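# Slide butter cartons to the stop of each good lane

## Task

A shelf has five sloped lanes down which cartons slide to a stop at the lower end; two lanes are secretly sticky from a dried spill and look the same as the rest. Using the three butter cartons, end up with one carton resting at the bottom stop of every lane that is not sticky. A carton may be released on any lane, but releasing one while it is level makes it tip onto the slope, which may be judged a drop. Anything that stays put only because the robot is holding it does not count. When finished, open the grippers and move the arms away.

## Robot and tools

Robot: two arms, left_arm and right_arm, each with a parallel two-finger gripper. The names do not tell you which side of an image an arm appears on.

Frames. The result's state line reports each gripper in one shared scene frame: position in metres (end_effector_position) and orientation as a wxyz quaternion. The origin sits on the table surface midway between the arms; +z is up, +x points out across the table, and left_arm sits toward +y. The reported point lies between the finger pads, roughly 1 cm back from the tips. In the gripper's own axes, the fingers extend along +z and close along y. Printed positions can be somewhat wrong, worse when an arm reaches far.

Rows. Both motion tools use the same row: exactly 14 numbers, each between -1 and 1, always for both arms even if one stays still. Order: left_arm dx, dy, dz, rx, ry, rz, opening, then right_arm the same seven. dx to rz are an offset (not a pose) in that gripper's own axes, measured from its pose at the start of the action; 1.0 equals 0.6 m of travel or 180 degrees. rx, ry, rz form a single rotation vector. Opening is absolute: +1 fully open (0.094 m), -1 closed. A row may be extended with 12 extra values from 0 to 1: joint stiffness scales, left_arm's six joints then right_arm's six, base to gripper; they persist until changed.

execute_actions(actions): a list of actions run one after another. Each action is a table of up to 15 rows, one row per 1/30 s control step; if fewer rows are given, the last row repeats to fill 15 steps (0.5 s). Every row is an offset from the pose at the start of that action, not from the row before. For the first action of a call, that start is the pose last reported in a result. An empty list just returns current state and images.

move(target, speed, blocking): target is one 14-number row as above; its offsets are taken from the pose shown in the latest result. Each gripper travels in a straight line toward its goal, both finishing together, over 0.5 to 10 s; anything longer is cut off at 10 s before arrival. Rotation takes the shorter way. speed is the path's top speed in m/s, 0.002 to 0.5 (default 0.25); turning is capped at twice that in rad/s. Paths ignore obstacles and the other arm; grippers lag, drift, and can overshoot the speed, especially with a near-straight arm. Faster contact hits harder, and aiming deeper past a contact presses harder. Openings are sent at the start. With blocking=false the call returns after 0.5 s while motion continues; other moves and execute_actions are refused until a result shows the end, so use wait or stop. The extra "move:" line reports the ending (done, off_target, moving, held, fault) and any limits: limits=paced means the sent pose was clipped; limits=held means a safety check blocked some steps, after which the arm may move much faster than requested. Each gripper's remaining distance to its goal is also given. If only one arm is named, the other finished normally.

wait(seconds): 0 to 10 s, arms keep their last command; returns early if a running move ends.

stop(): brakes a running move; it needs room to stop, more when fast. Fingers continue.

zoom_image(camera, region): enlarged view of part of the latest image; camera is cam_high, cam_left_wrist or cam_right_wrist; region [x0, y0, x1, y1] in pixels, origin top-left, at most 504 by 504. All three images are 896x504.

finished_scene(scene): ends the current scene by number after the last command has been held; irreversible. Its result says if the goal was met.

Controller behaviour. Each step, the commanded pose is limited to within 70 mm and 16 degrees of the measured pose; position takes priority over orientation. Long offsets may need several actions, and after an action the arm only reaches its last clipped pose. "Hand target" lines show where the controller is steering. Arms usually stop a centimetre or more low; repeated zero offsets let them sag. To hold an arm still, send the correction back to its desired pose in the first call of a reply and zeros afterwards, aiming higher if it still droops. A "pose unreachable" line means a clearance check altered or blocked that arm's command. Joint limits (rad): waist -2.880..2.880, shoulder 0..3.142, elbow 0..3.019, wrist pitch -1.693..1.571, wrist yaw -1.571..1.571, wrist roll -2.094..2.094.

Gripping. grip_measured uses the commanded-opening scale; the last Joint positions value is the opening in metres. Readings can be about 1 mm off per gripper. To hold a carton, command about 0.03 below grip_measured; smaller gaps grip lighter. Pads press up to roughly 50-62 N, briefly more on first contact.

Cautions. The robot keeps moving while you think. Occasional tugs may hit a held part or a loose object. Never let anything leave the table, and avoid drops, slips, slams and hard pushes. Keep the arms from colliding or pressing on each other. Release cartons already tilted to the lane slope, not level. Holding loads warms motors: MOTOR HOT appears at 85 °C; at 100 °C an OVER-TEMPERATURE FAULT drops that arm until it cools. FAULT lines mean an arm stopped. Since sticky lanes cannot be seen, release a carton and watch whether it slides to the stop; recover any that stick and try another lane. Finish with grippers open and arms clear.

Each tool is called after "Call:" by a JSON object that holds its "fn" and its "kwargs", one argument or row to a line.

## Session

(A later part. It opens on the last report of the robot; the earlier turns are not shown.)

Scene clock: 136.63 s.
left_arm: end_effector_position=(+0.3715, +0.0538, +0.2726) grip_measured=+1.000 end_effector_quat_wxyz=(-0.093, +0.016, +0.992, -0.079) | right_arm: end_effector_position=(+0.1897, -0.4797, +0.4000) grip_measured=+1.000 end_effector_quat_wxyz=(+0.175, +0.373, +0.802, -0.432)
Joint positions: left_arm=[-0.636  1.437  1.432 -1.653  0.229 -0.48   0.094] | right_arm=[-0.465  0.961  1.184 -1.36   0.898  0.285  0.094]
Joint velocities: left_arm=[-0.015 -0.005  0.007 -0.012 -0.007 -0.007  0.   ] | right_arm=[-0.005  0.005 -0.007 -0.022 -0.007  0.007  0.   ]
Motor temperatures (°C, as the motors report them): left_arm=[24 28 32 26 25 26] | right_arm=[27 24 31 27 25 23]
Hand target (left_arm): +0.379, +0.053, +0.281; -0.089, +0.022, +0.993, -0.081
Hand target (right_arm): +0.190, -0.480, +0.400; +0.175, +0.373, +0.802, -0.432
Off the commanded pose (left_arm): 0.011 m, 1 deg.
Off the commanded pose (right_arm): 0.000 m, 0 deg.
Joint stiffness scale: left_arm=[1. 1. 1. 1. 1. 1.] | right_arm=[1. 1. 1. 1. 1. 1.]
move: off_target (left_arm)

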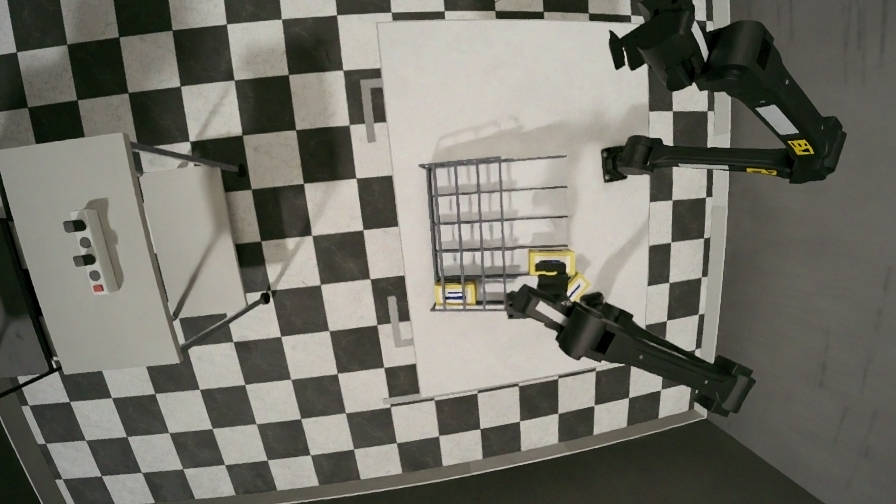

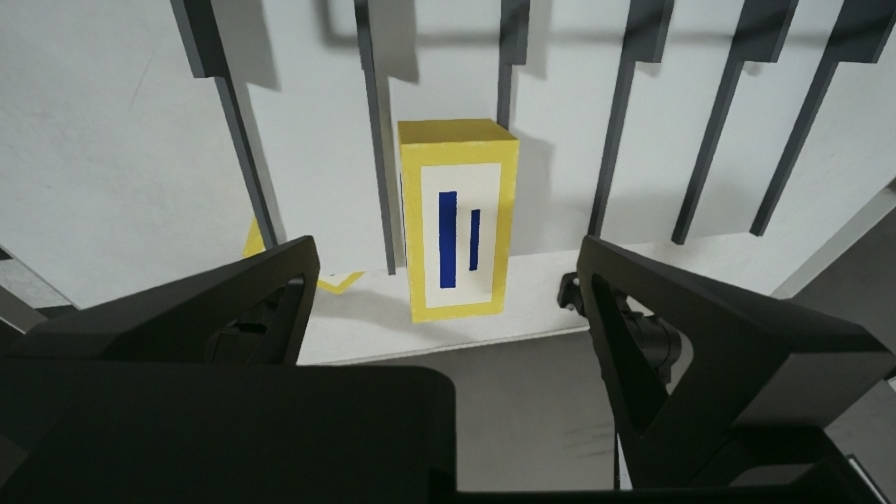

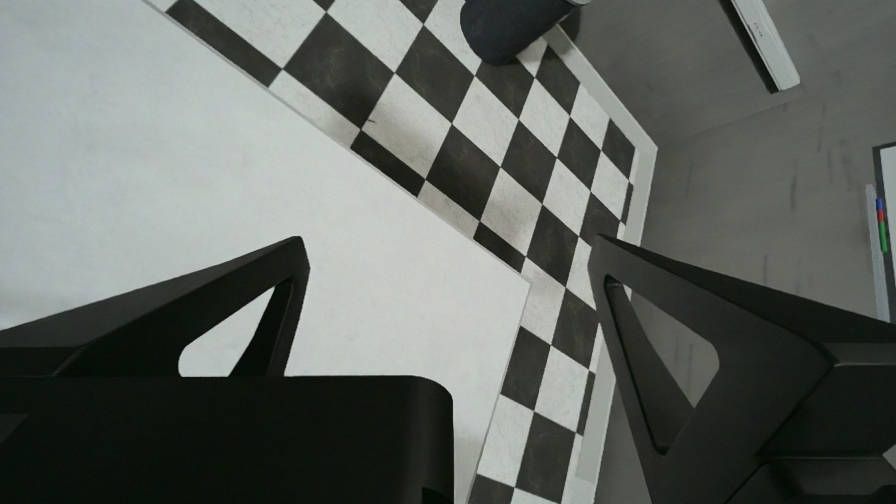

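Lane 2 is sticky. I'll pick the carton up again and try lane 3.

Call:
{"fn": "move", "kwargs": {
  "target": [0.03,-0.02,0.19,0,0,0,1, 0,0,0,0,0,0,1]
}}

Call:
{"fn": "move", "kwargs": {
  "target": [0,0,0,0,0,0,-1, 0,0,0,0,0,0,1]
}}

Call:
{"fn": "move", "kwargs": {
  "target": [0,0,-0.12,0,0,0,-1, 0,0,0,0,0,0,1]
}}

Call:
{"fn": "move", "kwargs": {
  "target": [0,-0.14,0,0,0,0,-1, 0,0,0,0,0,0,1]
}}

Scene clock: 142.77 s.
left_arm: end_effector_position=(+0.3306, +0.0268, +0.1740) grip_measured=+1.000 end_effector_quat_wxyz=(-0.092, +0.023, +0.992, -0.080) | right_arm: end_effector_position=(+0.1897, -0.4797, +0.4000) grip_measured=+1.000 end_effector_quat_wxyz=(+0.175, +0.373, +0.802, -0.432)
Joint positions: left_arm=[-0.747  1.416  1.15  -1.364  0.237 -0.579  0.094] | right_arm=[-0.465  0.961  1.184 -1.36   0.898  0.285  0.094]
Joint velocities: left_arm=[-0.015 -0.005 -0.012 -0.002  0.022 -0.022  0.   ] | right_arm=[-0.005 -0.015  0.012 -0.007 -0.022  0.022  0.   ]
Motor temperatures (°C, as the motors report them): left_arm=[24 28 32 26 25 26] | right_arm=[27 24 31 27 25 23]
Hand target (left_arm): +0.331, +0.025, +0.168; -0.093, +0.016, +0.992, -0.080
Hand target (right_arm): +0.190, -0.480, +0.400; +0.175, +0.373, +0.802, -0.432
Off the commanded pose (left_arm): 0.007 m, 1 deg.
Off the commanded pose (right_arm): 0.000 m, 0 deg.
Joint stiffness scale: left_arm=[1. 1. 1. 1. 1. 1.] | right_arm=[1. 1. 1. 1. 1. 1.]
move: done

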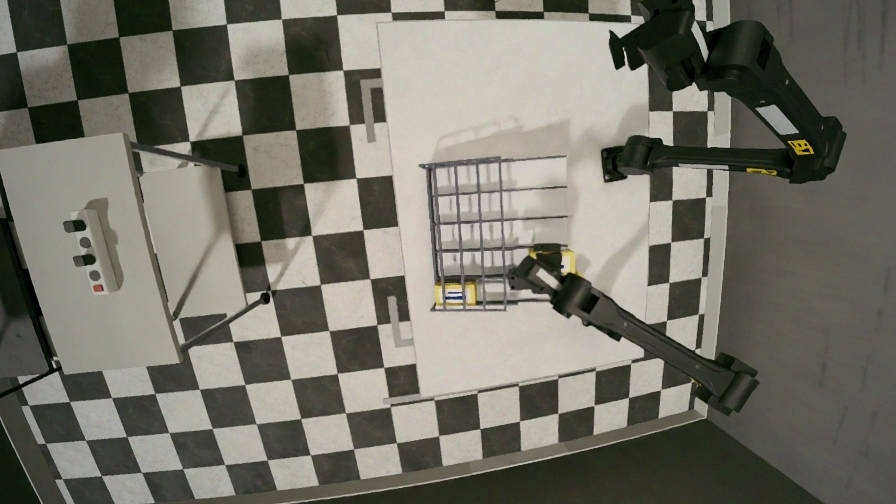

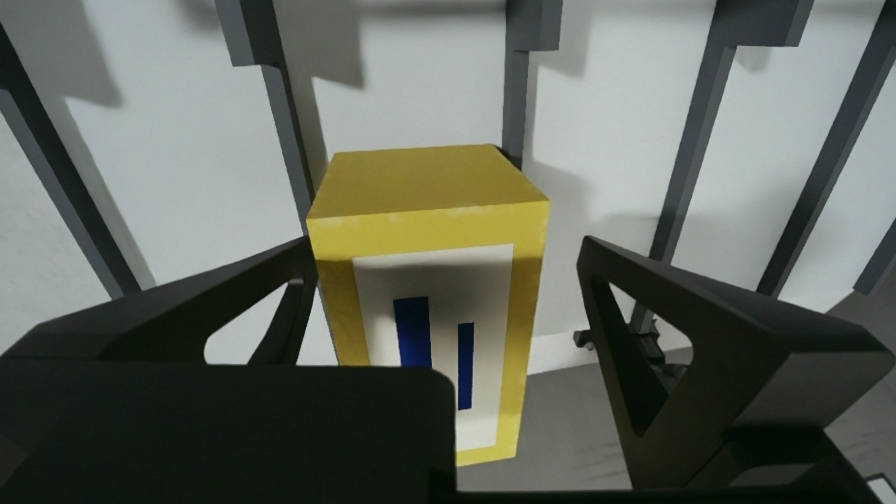

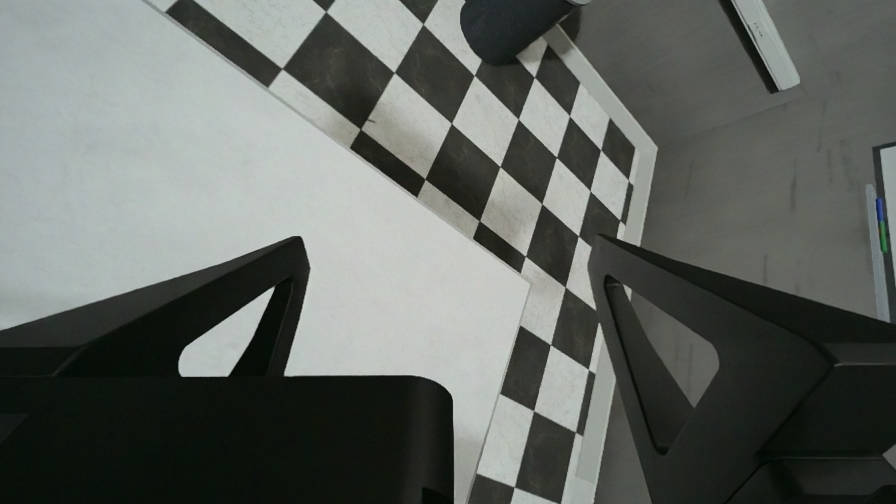

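Scene clock: 143.27 s.
left_arm: end_effector_position=(+0.3316, +0.0281, +0.1736) grip_measured=+0.351 end_effector_quat_wxyz=(-0.090, +0.023, +0.993, -0.077) | right_arm: end_effector_position=(+0.1897, -0.4797, +0.4000) grip_measured=+1.000 end_effector_quat_wxyz=(+0.175, +0.373, +0.802, -0.432)
Joint positions: left_arm=[-0.745  1.416  1.15  -1.364  0.231 -0.579  0.063] | right_arm=[-0.465  0.961  1.184 -1.36   0.898  0.285  0.094]
Joint velocities: left_arm=[-0.015 -0.005  0.002 -0.012  0.037 -0.022 -0.   ] | right_arm=[-0.005  0.005  0.012 -0.012 -0.037 -0.037  0.   ]
Motor temperatures (°C, as the motors report them): left_arm=[24 28 32 26 25 26] | right_arm=[27 24 31 27 25 23]
Hand target (left_arm): +0.331, +0.027, +0.174; -0.092, +0.023, +0.992, -0.080
Hand target (right_arm): +0.190, -0.480, +0.400; +0.175, +0.373, +0.802, -0.432
Off the commanded pose (left_arm): 0.002 m, 0 deg.
Off the commanded pose (right_arm): 0.000 m, 0 deg.
Joint stiffness scale: left_arm=[1. 1. 1. 1. 1. 1.] | right_arm=[1. 1. 1. 1. 1. 1.]
move: done

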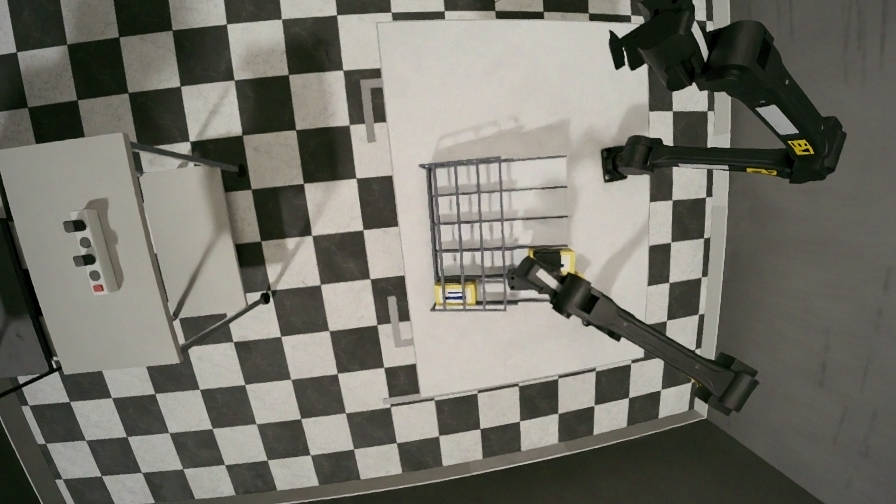

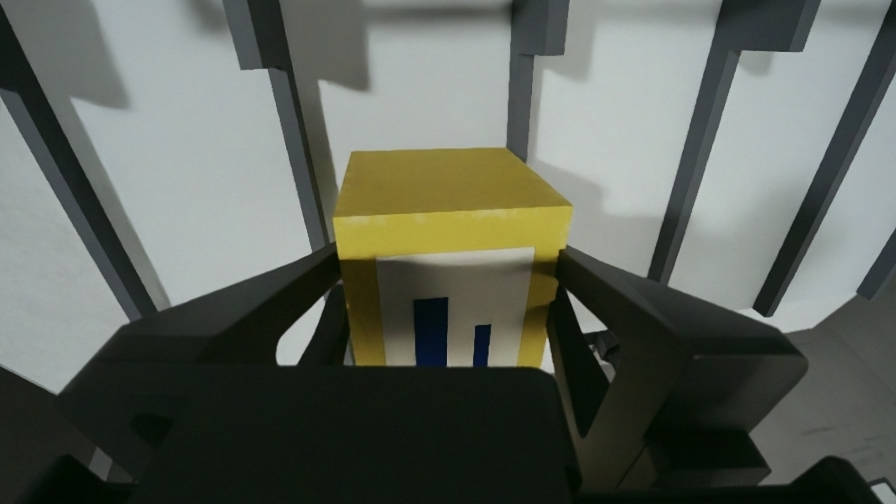

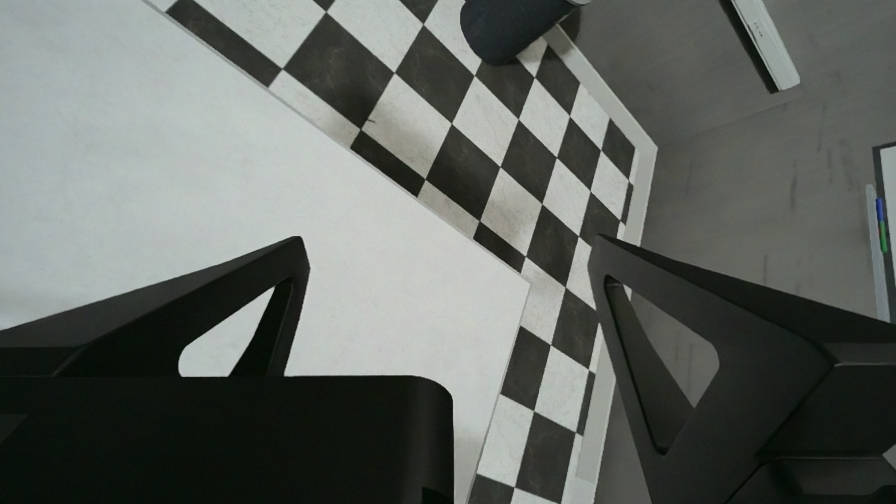

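Scene clock: 144.13 s.
left_arm: end_effector_position=(+0.3340, +0.0441, +0.2149) grip_measured=+0.351 end_effector_quat_wxyz=(-0.111, +0.016, +0.992, -0.060) | right_arm: end_effector_position=(+0.1897, -0.4797, +0.4000) grip_measured=+1.000 end_effector_quat_wxyz=(+0.175, +0.373, +0.802, -0.432)
Joint positions: left_arm=[-0.711  1.409  1.25  -1.533  0.222 -0.551  0.063] | right_arm=[-0.465  0.961  1.184 -1.36   0.898  0.285  0.094]
Joint velocities: left_arm=[-0.005  0.005  0.007 -0.017 -0.051  0.037  0.001] | right_arm=[-0.005 -0.005 -0.002  0.002 -0.125  0.022  0.   ]
Motor temperatures (°C, as the motors report them): left_arm=[24 28 32 26 25 26] | right_arm=[27 24 31 27 25 23]
Hand target (left_arm): +0.344, +0.040, +0.243; -0.090, +0.022, +0.993, -0.077
Hand target (right_arm): +0.190, -0.480, +0.400; +0.175, +0.373, +0.802, -0.432
Off the commanded pose (left_arm): 0.031 m, 3 deg.
Off the commanded pose (right_arm): 0.000 m, 0 deg.
Joint stiffness scale: left_arm=[1. 1. 1. 1. 1. 1.] | right_arm=[1. 1. 1. 1. 1. 1.]
move: off_target (left_arm)

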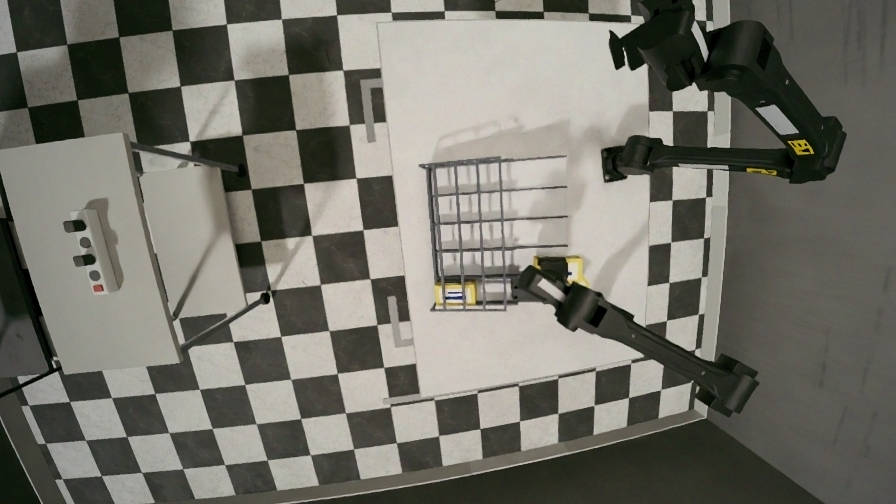

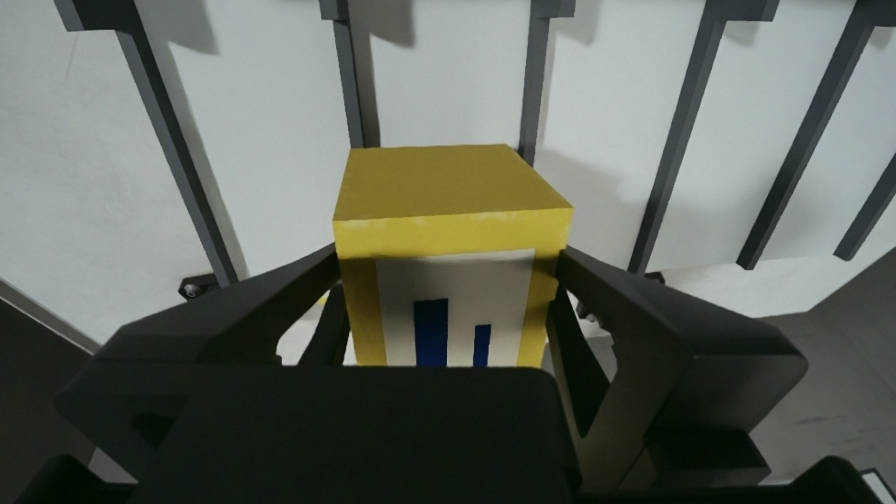

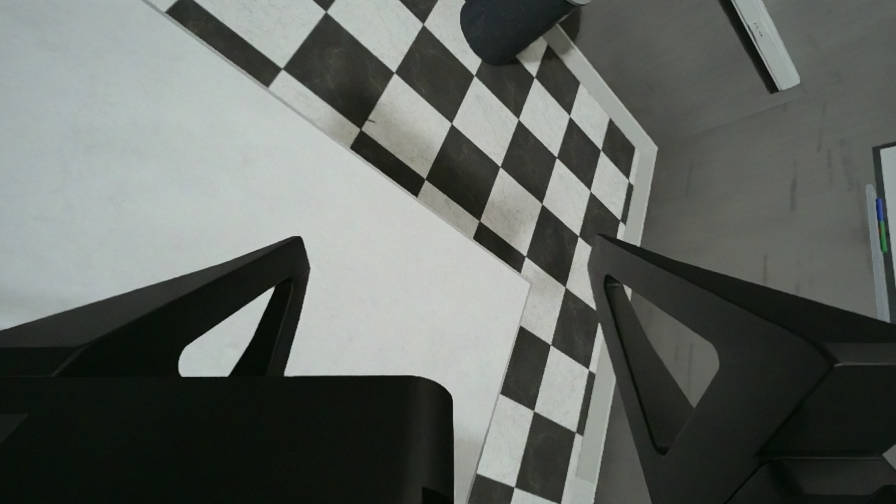

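Scene clock: 145.03 s.
left_arm: end_effector_position=(+0.3146, -0.0256, +0.1979) grip_measured=+0.351 end_effector_quat_wxyz=(-0.138, +0.025, +0.990, -0.035) | right_arm: end_effector_position=(+0.1897, -0.4797, +0.4000) grip_measured=+1.000 end_effector_quat_wxyz=(+0.175, +0.373, +0.802, -0.432)
Joint positions: left_arm=[-0.874  1.533  1.334 -1.533  0.236 -0.692  0.063] | right_arm=[-0.465  0.961  1.184 -1.36   0.898  0.285  0.094]
Joint velocities: left_arm=[-0.005  0.005 -0.002  0.002 -0.051 -0.037  0.001] | right_arm=[-0.024 -0.015 -0.012  0.012  0.037 -0.022  0.   ]
Motor temperatures (°C, as the motors report them): left_arm=[24 28 33 26 25 26] | right_arm=[27 24 31 27 25 23]
Hand target (left_arm): +0.331, -0.039, +0.225; -0.110, +0.016, +0.992, -0.061
Hand target (right_arm): +0.190, -0.480, +0.400; +0.175, +0.373, +0.802, -0.432
Off the commanded pose (left_arm): 0.035 m, 4 deg.
Off the commanded pose (right_arm): 0.000 m, 0 deg.
Joint stiffness scale: left_arm=[1. 1. 1. 1. 1. 1.] | right_arm=[1. 1. 1. 1. 1. 1.]
move: off_target (left_arm)

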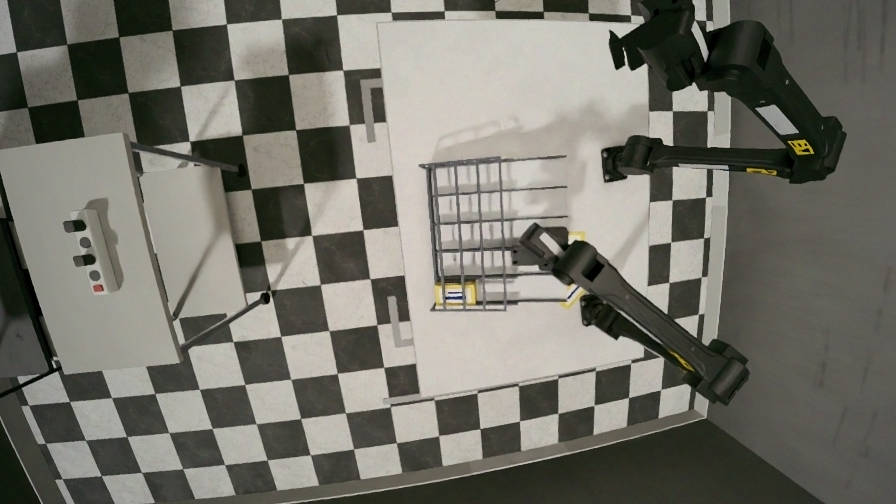

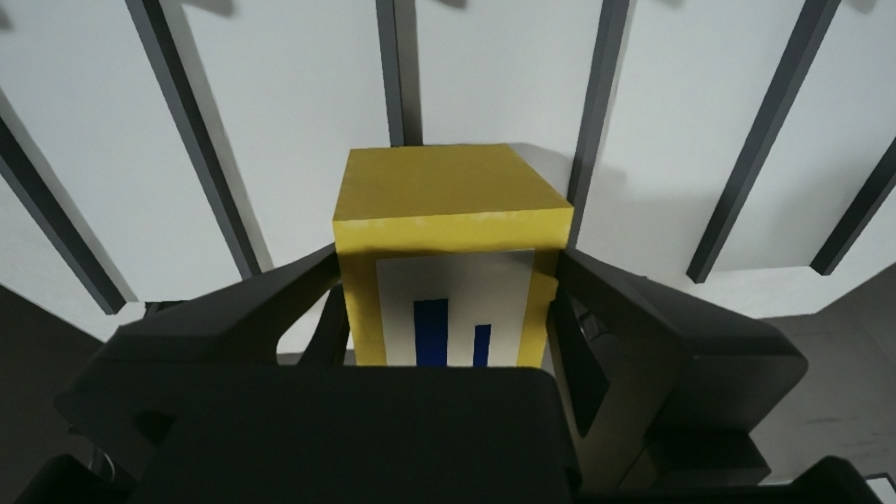

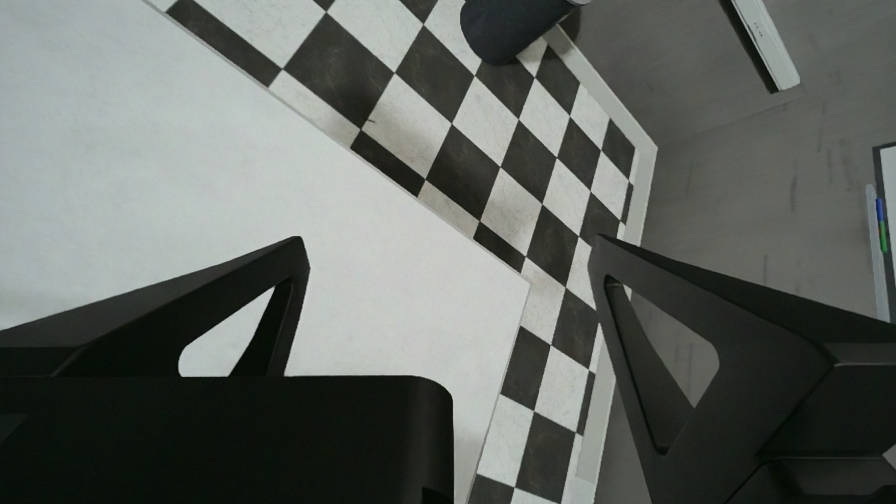

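Call:
{"fn": "move", "kwargs": {
  "target": [-0.05,-0.035,0,0,0,0,-1, 0,0,0,0,0,0,1]
}}

Call:
{"fn": "move", "kwargs": {
  "target": [0,0,0.1,0,0,0,-1, 0,0,0,0,0,0,1],
  "speed": 0.05
}}

Call:
{"fn": "move", "kwargs": {
  "target": [0,0,0,0,0,0,1, 0,0,0,0,0,0,1]
}}

Call:
{"fn": "move", "kwargs": {
  "target": [0,0,-0.2,0,0,0,1, 0,0,0,0,0,0,1]
}}

Scene clock: 148.77 s.
left_arm: end_effector_position=(+0.3282, -0.0368, +0.1810) grip_measured=+0.351 end_effector_quat_wxyz=(-0.149, +0.021, +0.988, -0.020) | right_arm: end_effector_position=(+0.1897, -0.4797, +0.4000) grip_measured=+1.000 end_effector_quat_wxyz=(+0.175, +0.373, +0.802, -0.432)
Joint positions: left_arm=[-0.874  1.61   1.376 -1.534  0.229 -0.695  0.063] | right_arm=[-0.465  0.961  1.184 -1.36   0.898  0.285  0.094]
Joint velocities: left_arm=[-0.005 -0.005  0.012 -0.017 -0.007 -0.007 -0.   ] | right_arm=[-0.005  0.015 -0.007  0.012 -0.022  0.037  0.   ]
Motor temperatures (°C, as the motors report them): left_arm=[24 28 33 26 25 26] | right_arm=[27 24 31 27 25 23]
Hand target (left_arm): +0.342, -0.047, +0.191; -0.137, +0.024, +0.990, -0.035
Hand target (right_arm): +0.190, -0.480, +0.400; +0.175, +0.373, +0.802, -0.432
Off the commanded pose (left_arm): 0.021 m, 2 deg.
Off the commanded pose (right_arm): 0.000 m, 0 deg.
Joint stiffness scale: left_arm=[1. 1. 1. 1. 1. 1.] | right_arm=[1. 1. 1. 1. 1. 1.]
move: off_target (left_arm)

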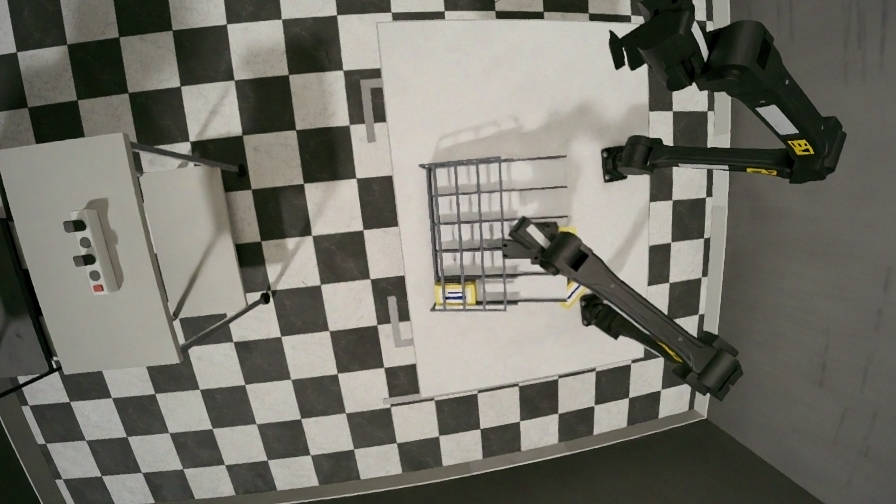

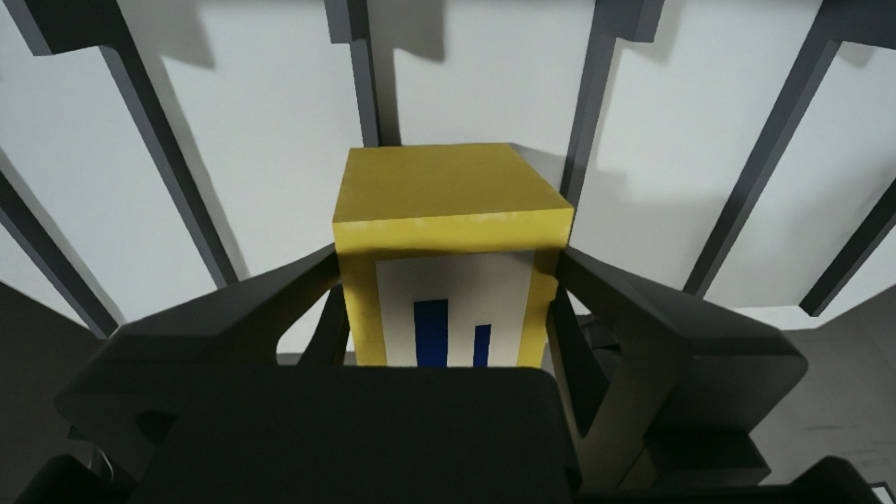

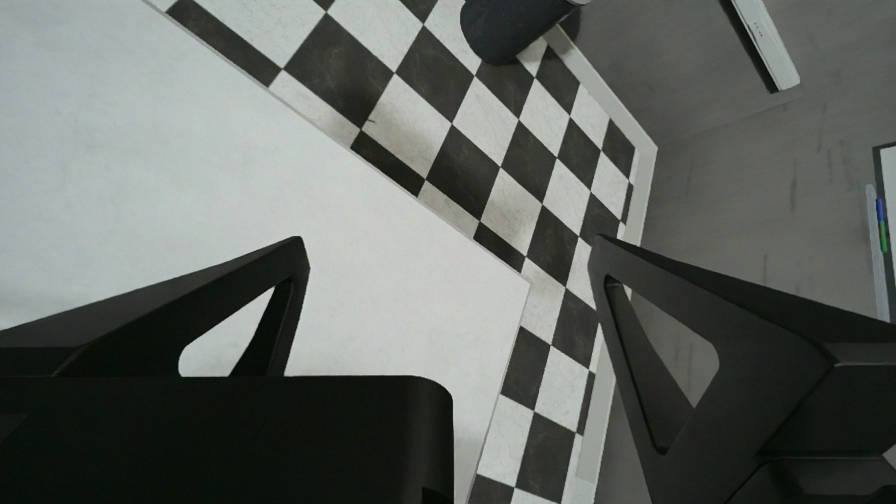

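Scene clock: 150.20 s.
left_arm: end_effector_position=(+0.3243, -0.0336, +0.1796) grip_measured=+0.351 end_effector_quat_wxyz=(-0.111, +0.019, +0.992, -0.051) | right_arm: end_effector_position=(+0.1897, -0.4797, +0.4000) grip_measured=+1.000 end_effector_quat_wxyz=(+0.175, +0.373, +0.802, -0.432)
Joint positions: left_arm=[-0.876  1.535  1.294 -1.426  0.225 -0.712  0.063] | right_arm=[-0.465  0.961  1.184 -1.36   0.898  0.285  0.094]
Joint velocities: left_arm=[-0.005 -0.005 -0.002 -0.012 -0.095 -0.066 -0.001] | right_arm=[0.005 0.005 0.002 0.002 0.007 0.037 0.   ]
Motor temperatures (°C, as the motors report them): left_arm=[24 28 33 26 25 26] | right_arm=[27 24 31 27 25 23]
Hand target (left_arm): +0.307, -0.034, +0.128; -0.149, +0.021, +0.988, -0.019
Hand target (right_arm): +0.190, -0.480, +0.400; +0.175, +0.373, +0.802, -0.432
Off the commanded pose (left_arm): 0.058 m, 6 deg.
Off the commanded pose (right_arm): 0.000 m, 0 deg.
Joint stiffness scale: left_arm=[1. 1. 1. 1. 1. 1.] | right_arm=[1. 1. 1. 1. 1. 1.]
move: off_target (left_arm)

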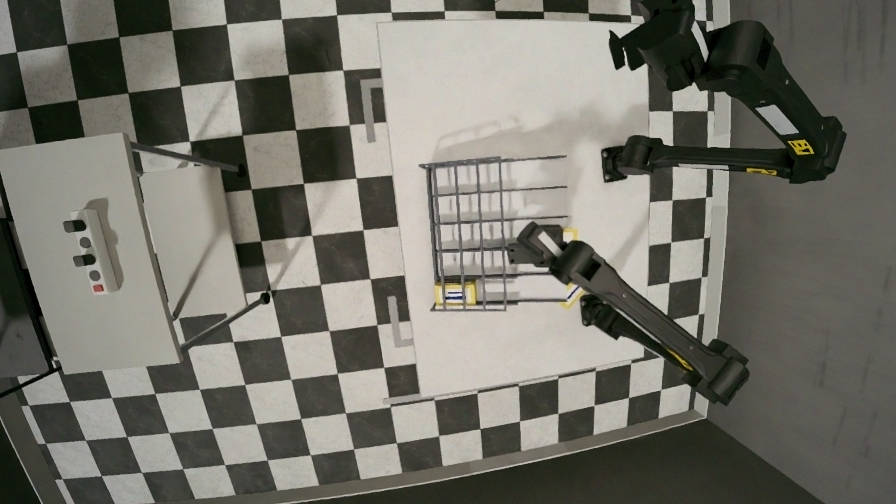

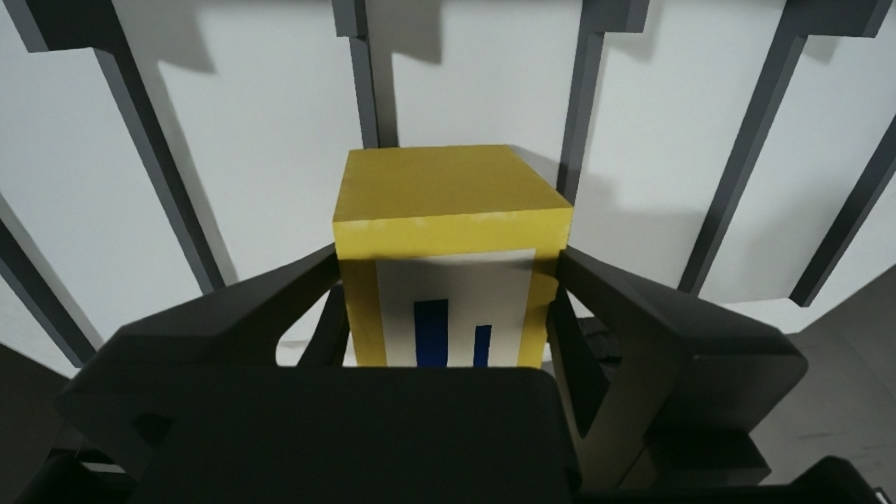

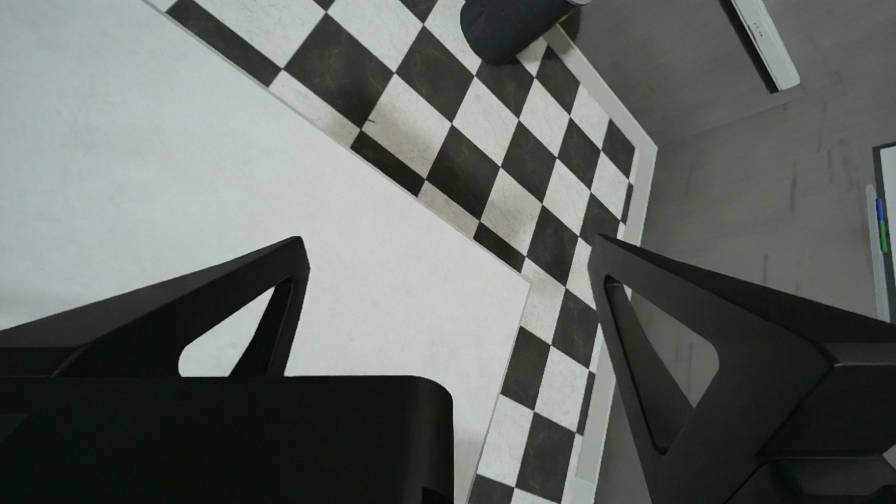

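Scene clock: 150.70 s.
left_arm: end_effector_position=(+0.3244, -0.0337, +0.1822) grip_measured=+1.000 end_effector_quat_wxyz=(-0.109, +0.020, +0.992, -0.053) | right_arm: end_effector_position=(+0.1897, -0.4797, +0.4000) grip_measured=+1.000 end_effector_quat_wxyz=(+0.175, +0.373, +0.802, -0.432)
Joint positions: left_arm=[-0.876  1.53   1.295 -1.426  0.226 -0.712  0.094] | right_arm=[-0.465  0.961  1.184 -1.36   0.898  0.285  0.094]
Joint velocities: left_arm=[-0.005 -0.005  0.017 -0.002 -0.007 -0.022  0.   ] | right_arm=[-0.005  0.005 -0.002  0.002  0.022 -0.037  0.   ]
Motor temperatures (°C, as the motors report them): left_arm=[24 28 33 26 25 26] | right_arm=[27 24 31 27 25 23]
Hand target (left_arm): +0.324, -0.034, +0.180; -0.111, +0.019, +0.992, -0.051
Hand target (right_arm): +0.190, -0.480, +0.400; +0.175, +0.373, +0.802, -0.432
Off the commanded pose (left_arm): 0.003 m, 0 deg.
Off the commanded pose (right_arm): 0.000 m, 0 deg.
Joint stiffness scale: left_arm=[1. 1. 1. 1. 1. 1.] | right_arm=[1. 1. 1. 1. 1. 1.]
move: done

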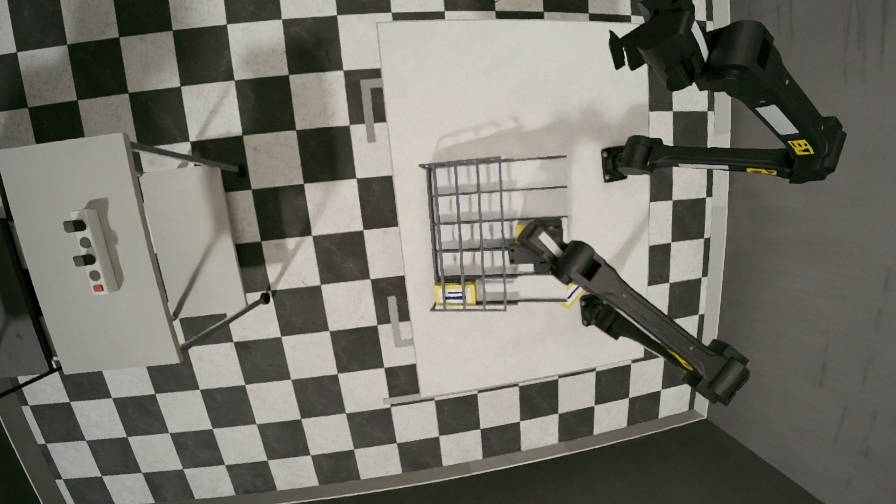

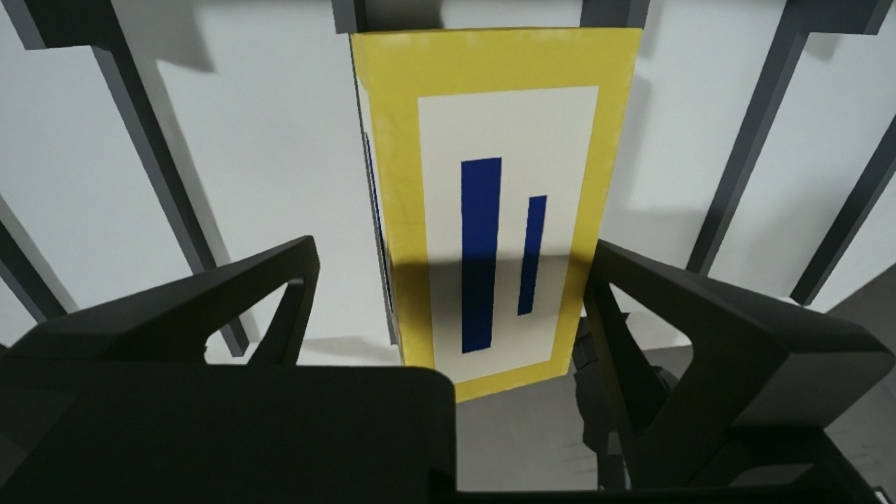

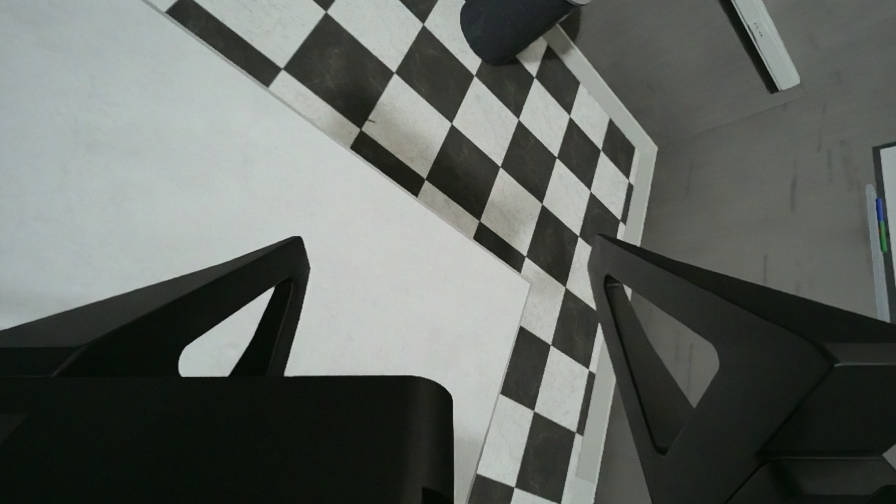

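Scene clock: 151.63 s.
left_arm: end_effector_position=(+0.3444, -0.0185, +0.2889) grip_measured=+1.000 end_effector_quat_wxyz=(-0.091, +0.010, +0.993, -0.068) | right_arm: end_effector_position=(+0.1897, -0.4797, +0.4000) grip_measured=+1.000 end_effector_quat_wxyz=(+0.175, +0.373, +0.802, -0.432)
Joint positions: left_arm=[-0.82   1.487  1.531 -1.668  0.222 -0.68   0.094] | right_arm=[-0.465  0.961  1.184 -1.36   0.898  0.285  0.094]
Joint velocities: left_arm=[-0.024 -0.005 -0.017 -0.007  0.022 -0.022  0.   ] | right_arm=[-0.005 -0.005 -0.022 -0.002 -0.022 -0.007  0.   ]
Motor temperatures (°C, as the motors report them): left_arm=[24 28 33 26 25 26] | right_arm=[27 24 31 27 25 23]
Hand target (left_arm): +0.352, -0.021, +0.298; -0.087, +0.016, +0.994, -0.071
Hand target (right_arm): +0.190, -0.480, +0.400; +0.175, +0.373, +0.802, -0.432
Off the commanded pose (left_arm): 0.012 m, 3 deg.
Off the commanded pose (right_arm): 0.000 m, 0 deg.
Joint stiffness scale: left_arm=[1. 1. 1. 1. 1. 1.] | right_arm=[1. 1. 1. 1. 1. 1.]
joint sent to its limit (left arm) — the command would take joint 4 (wrist pitch) past its lower limit, so that joint was sent only as far as its limit.
move: off_target (left_arm)

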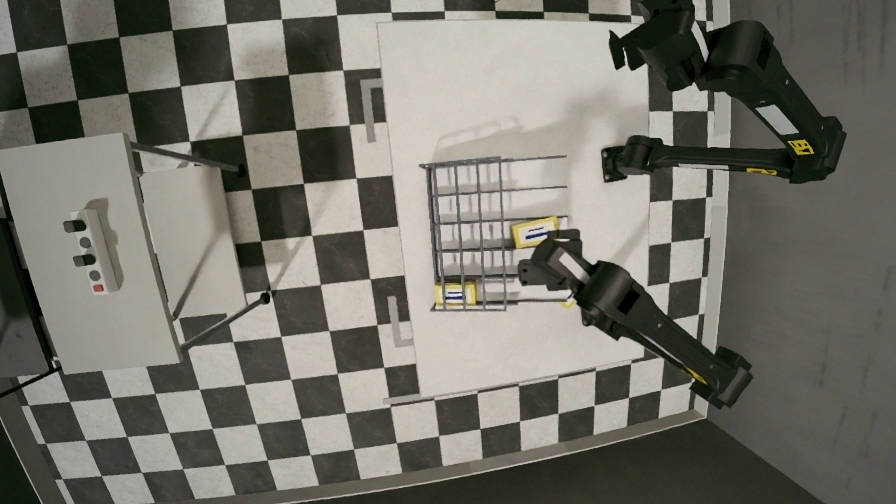

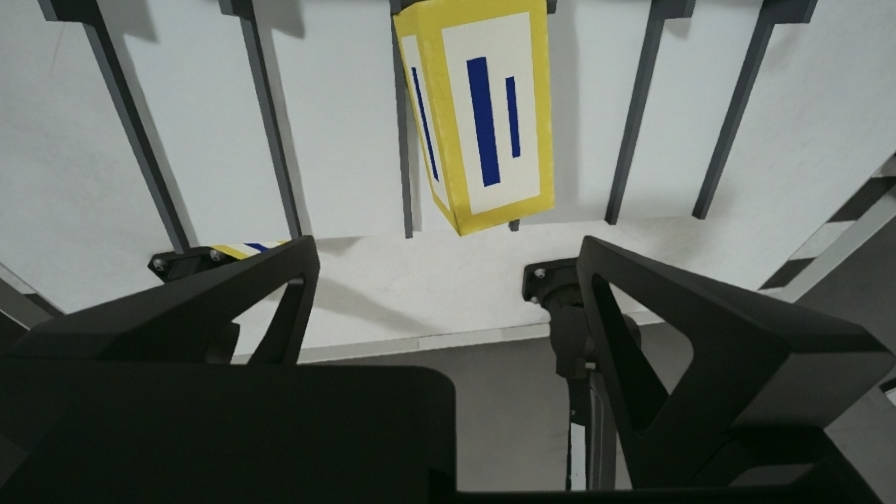

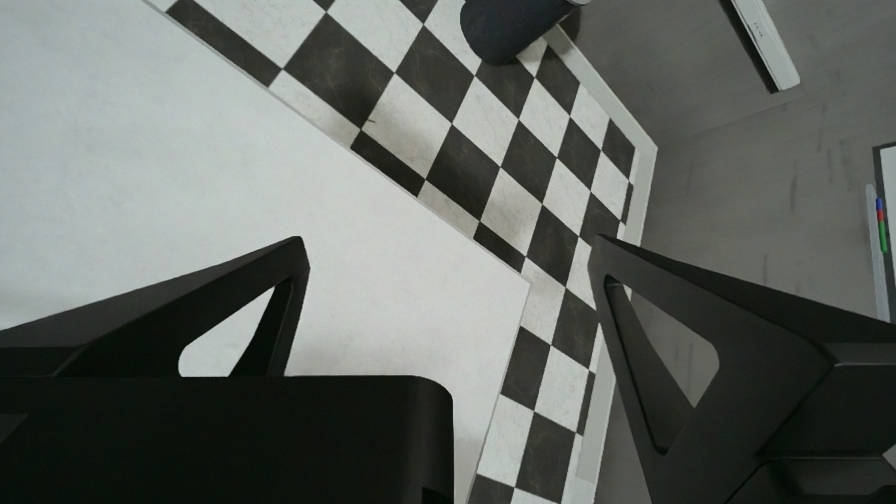

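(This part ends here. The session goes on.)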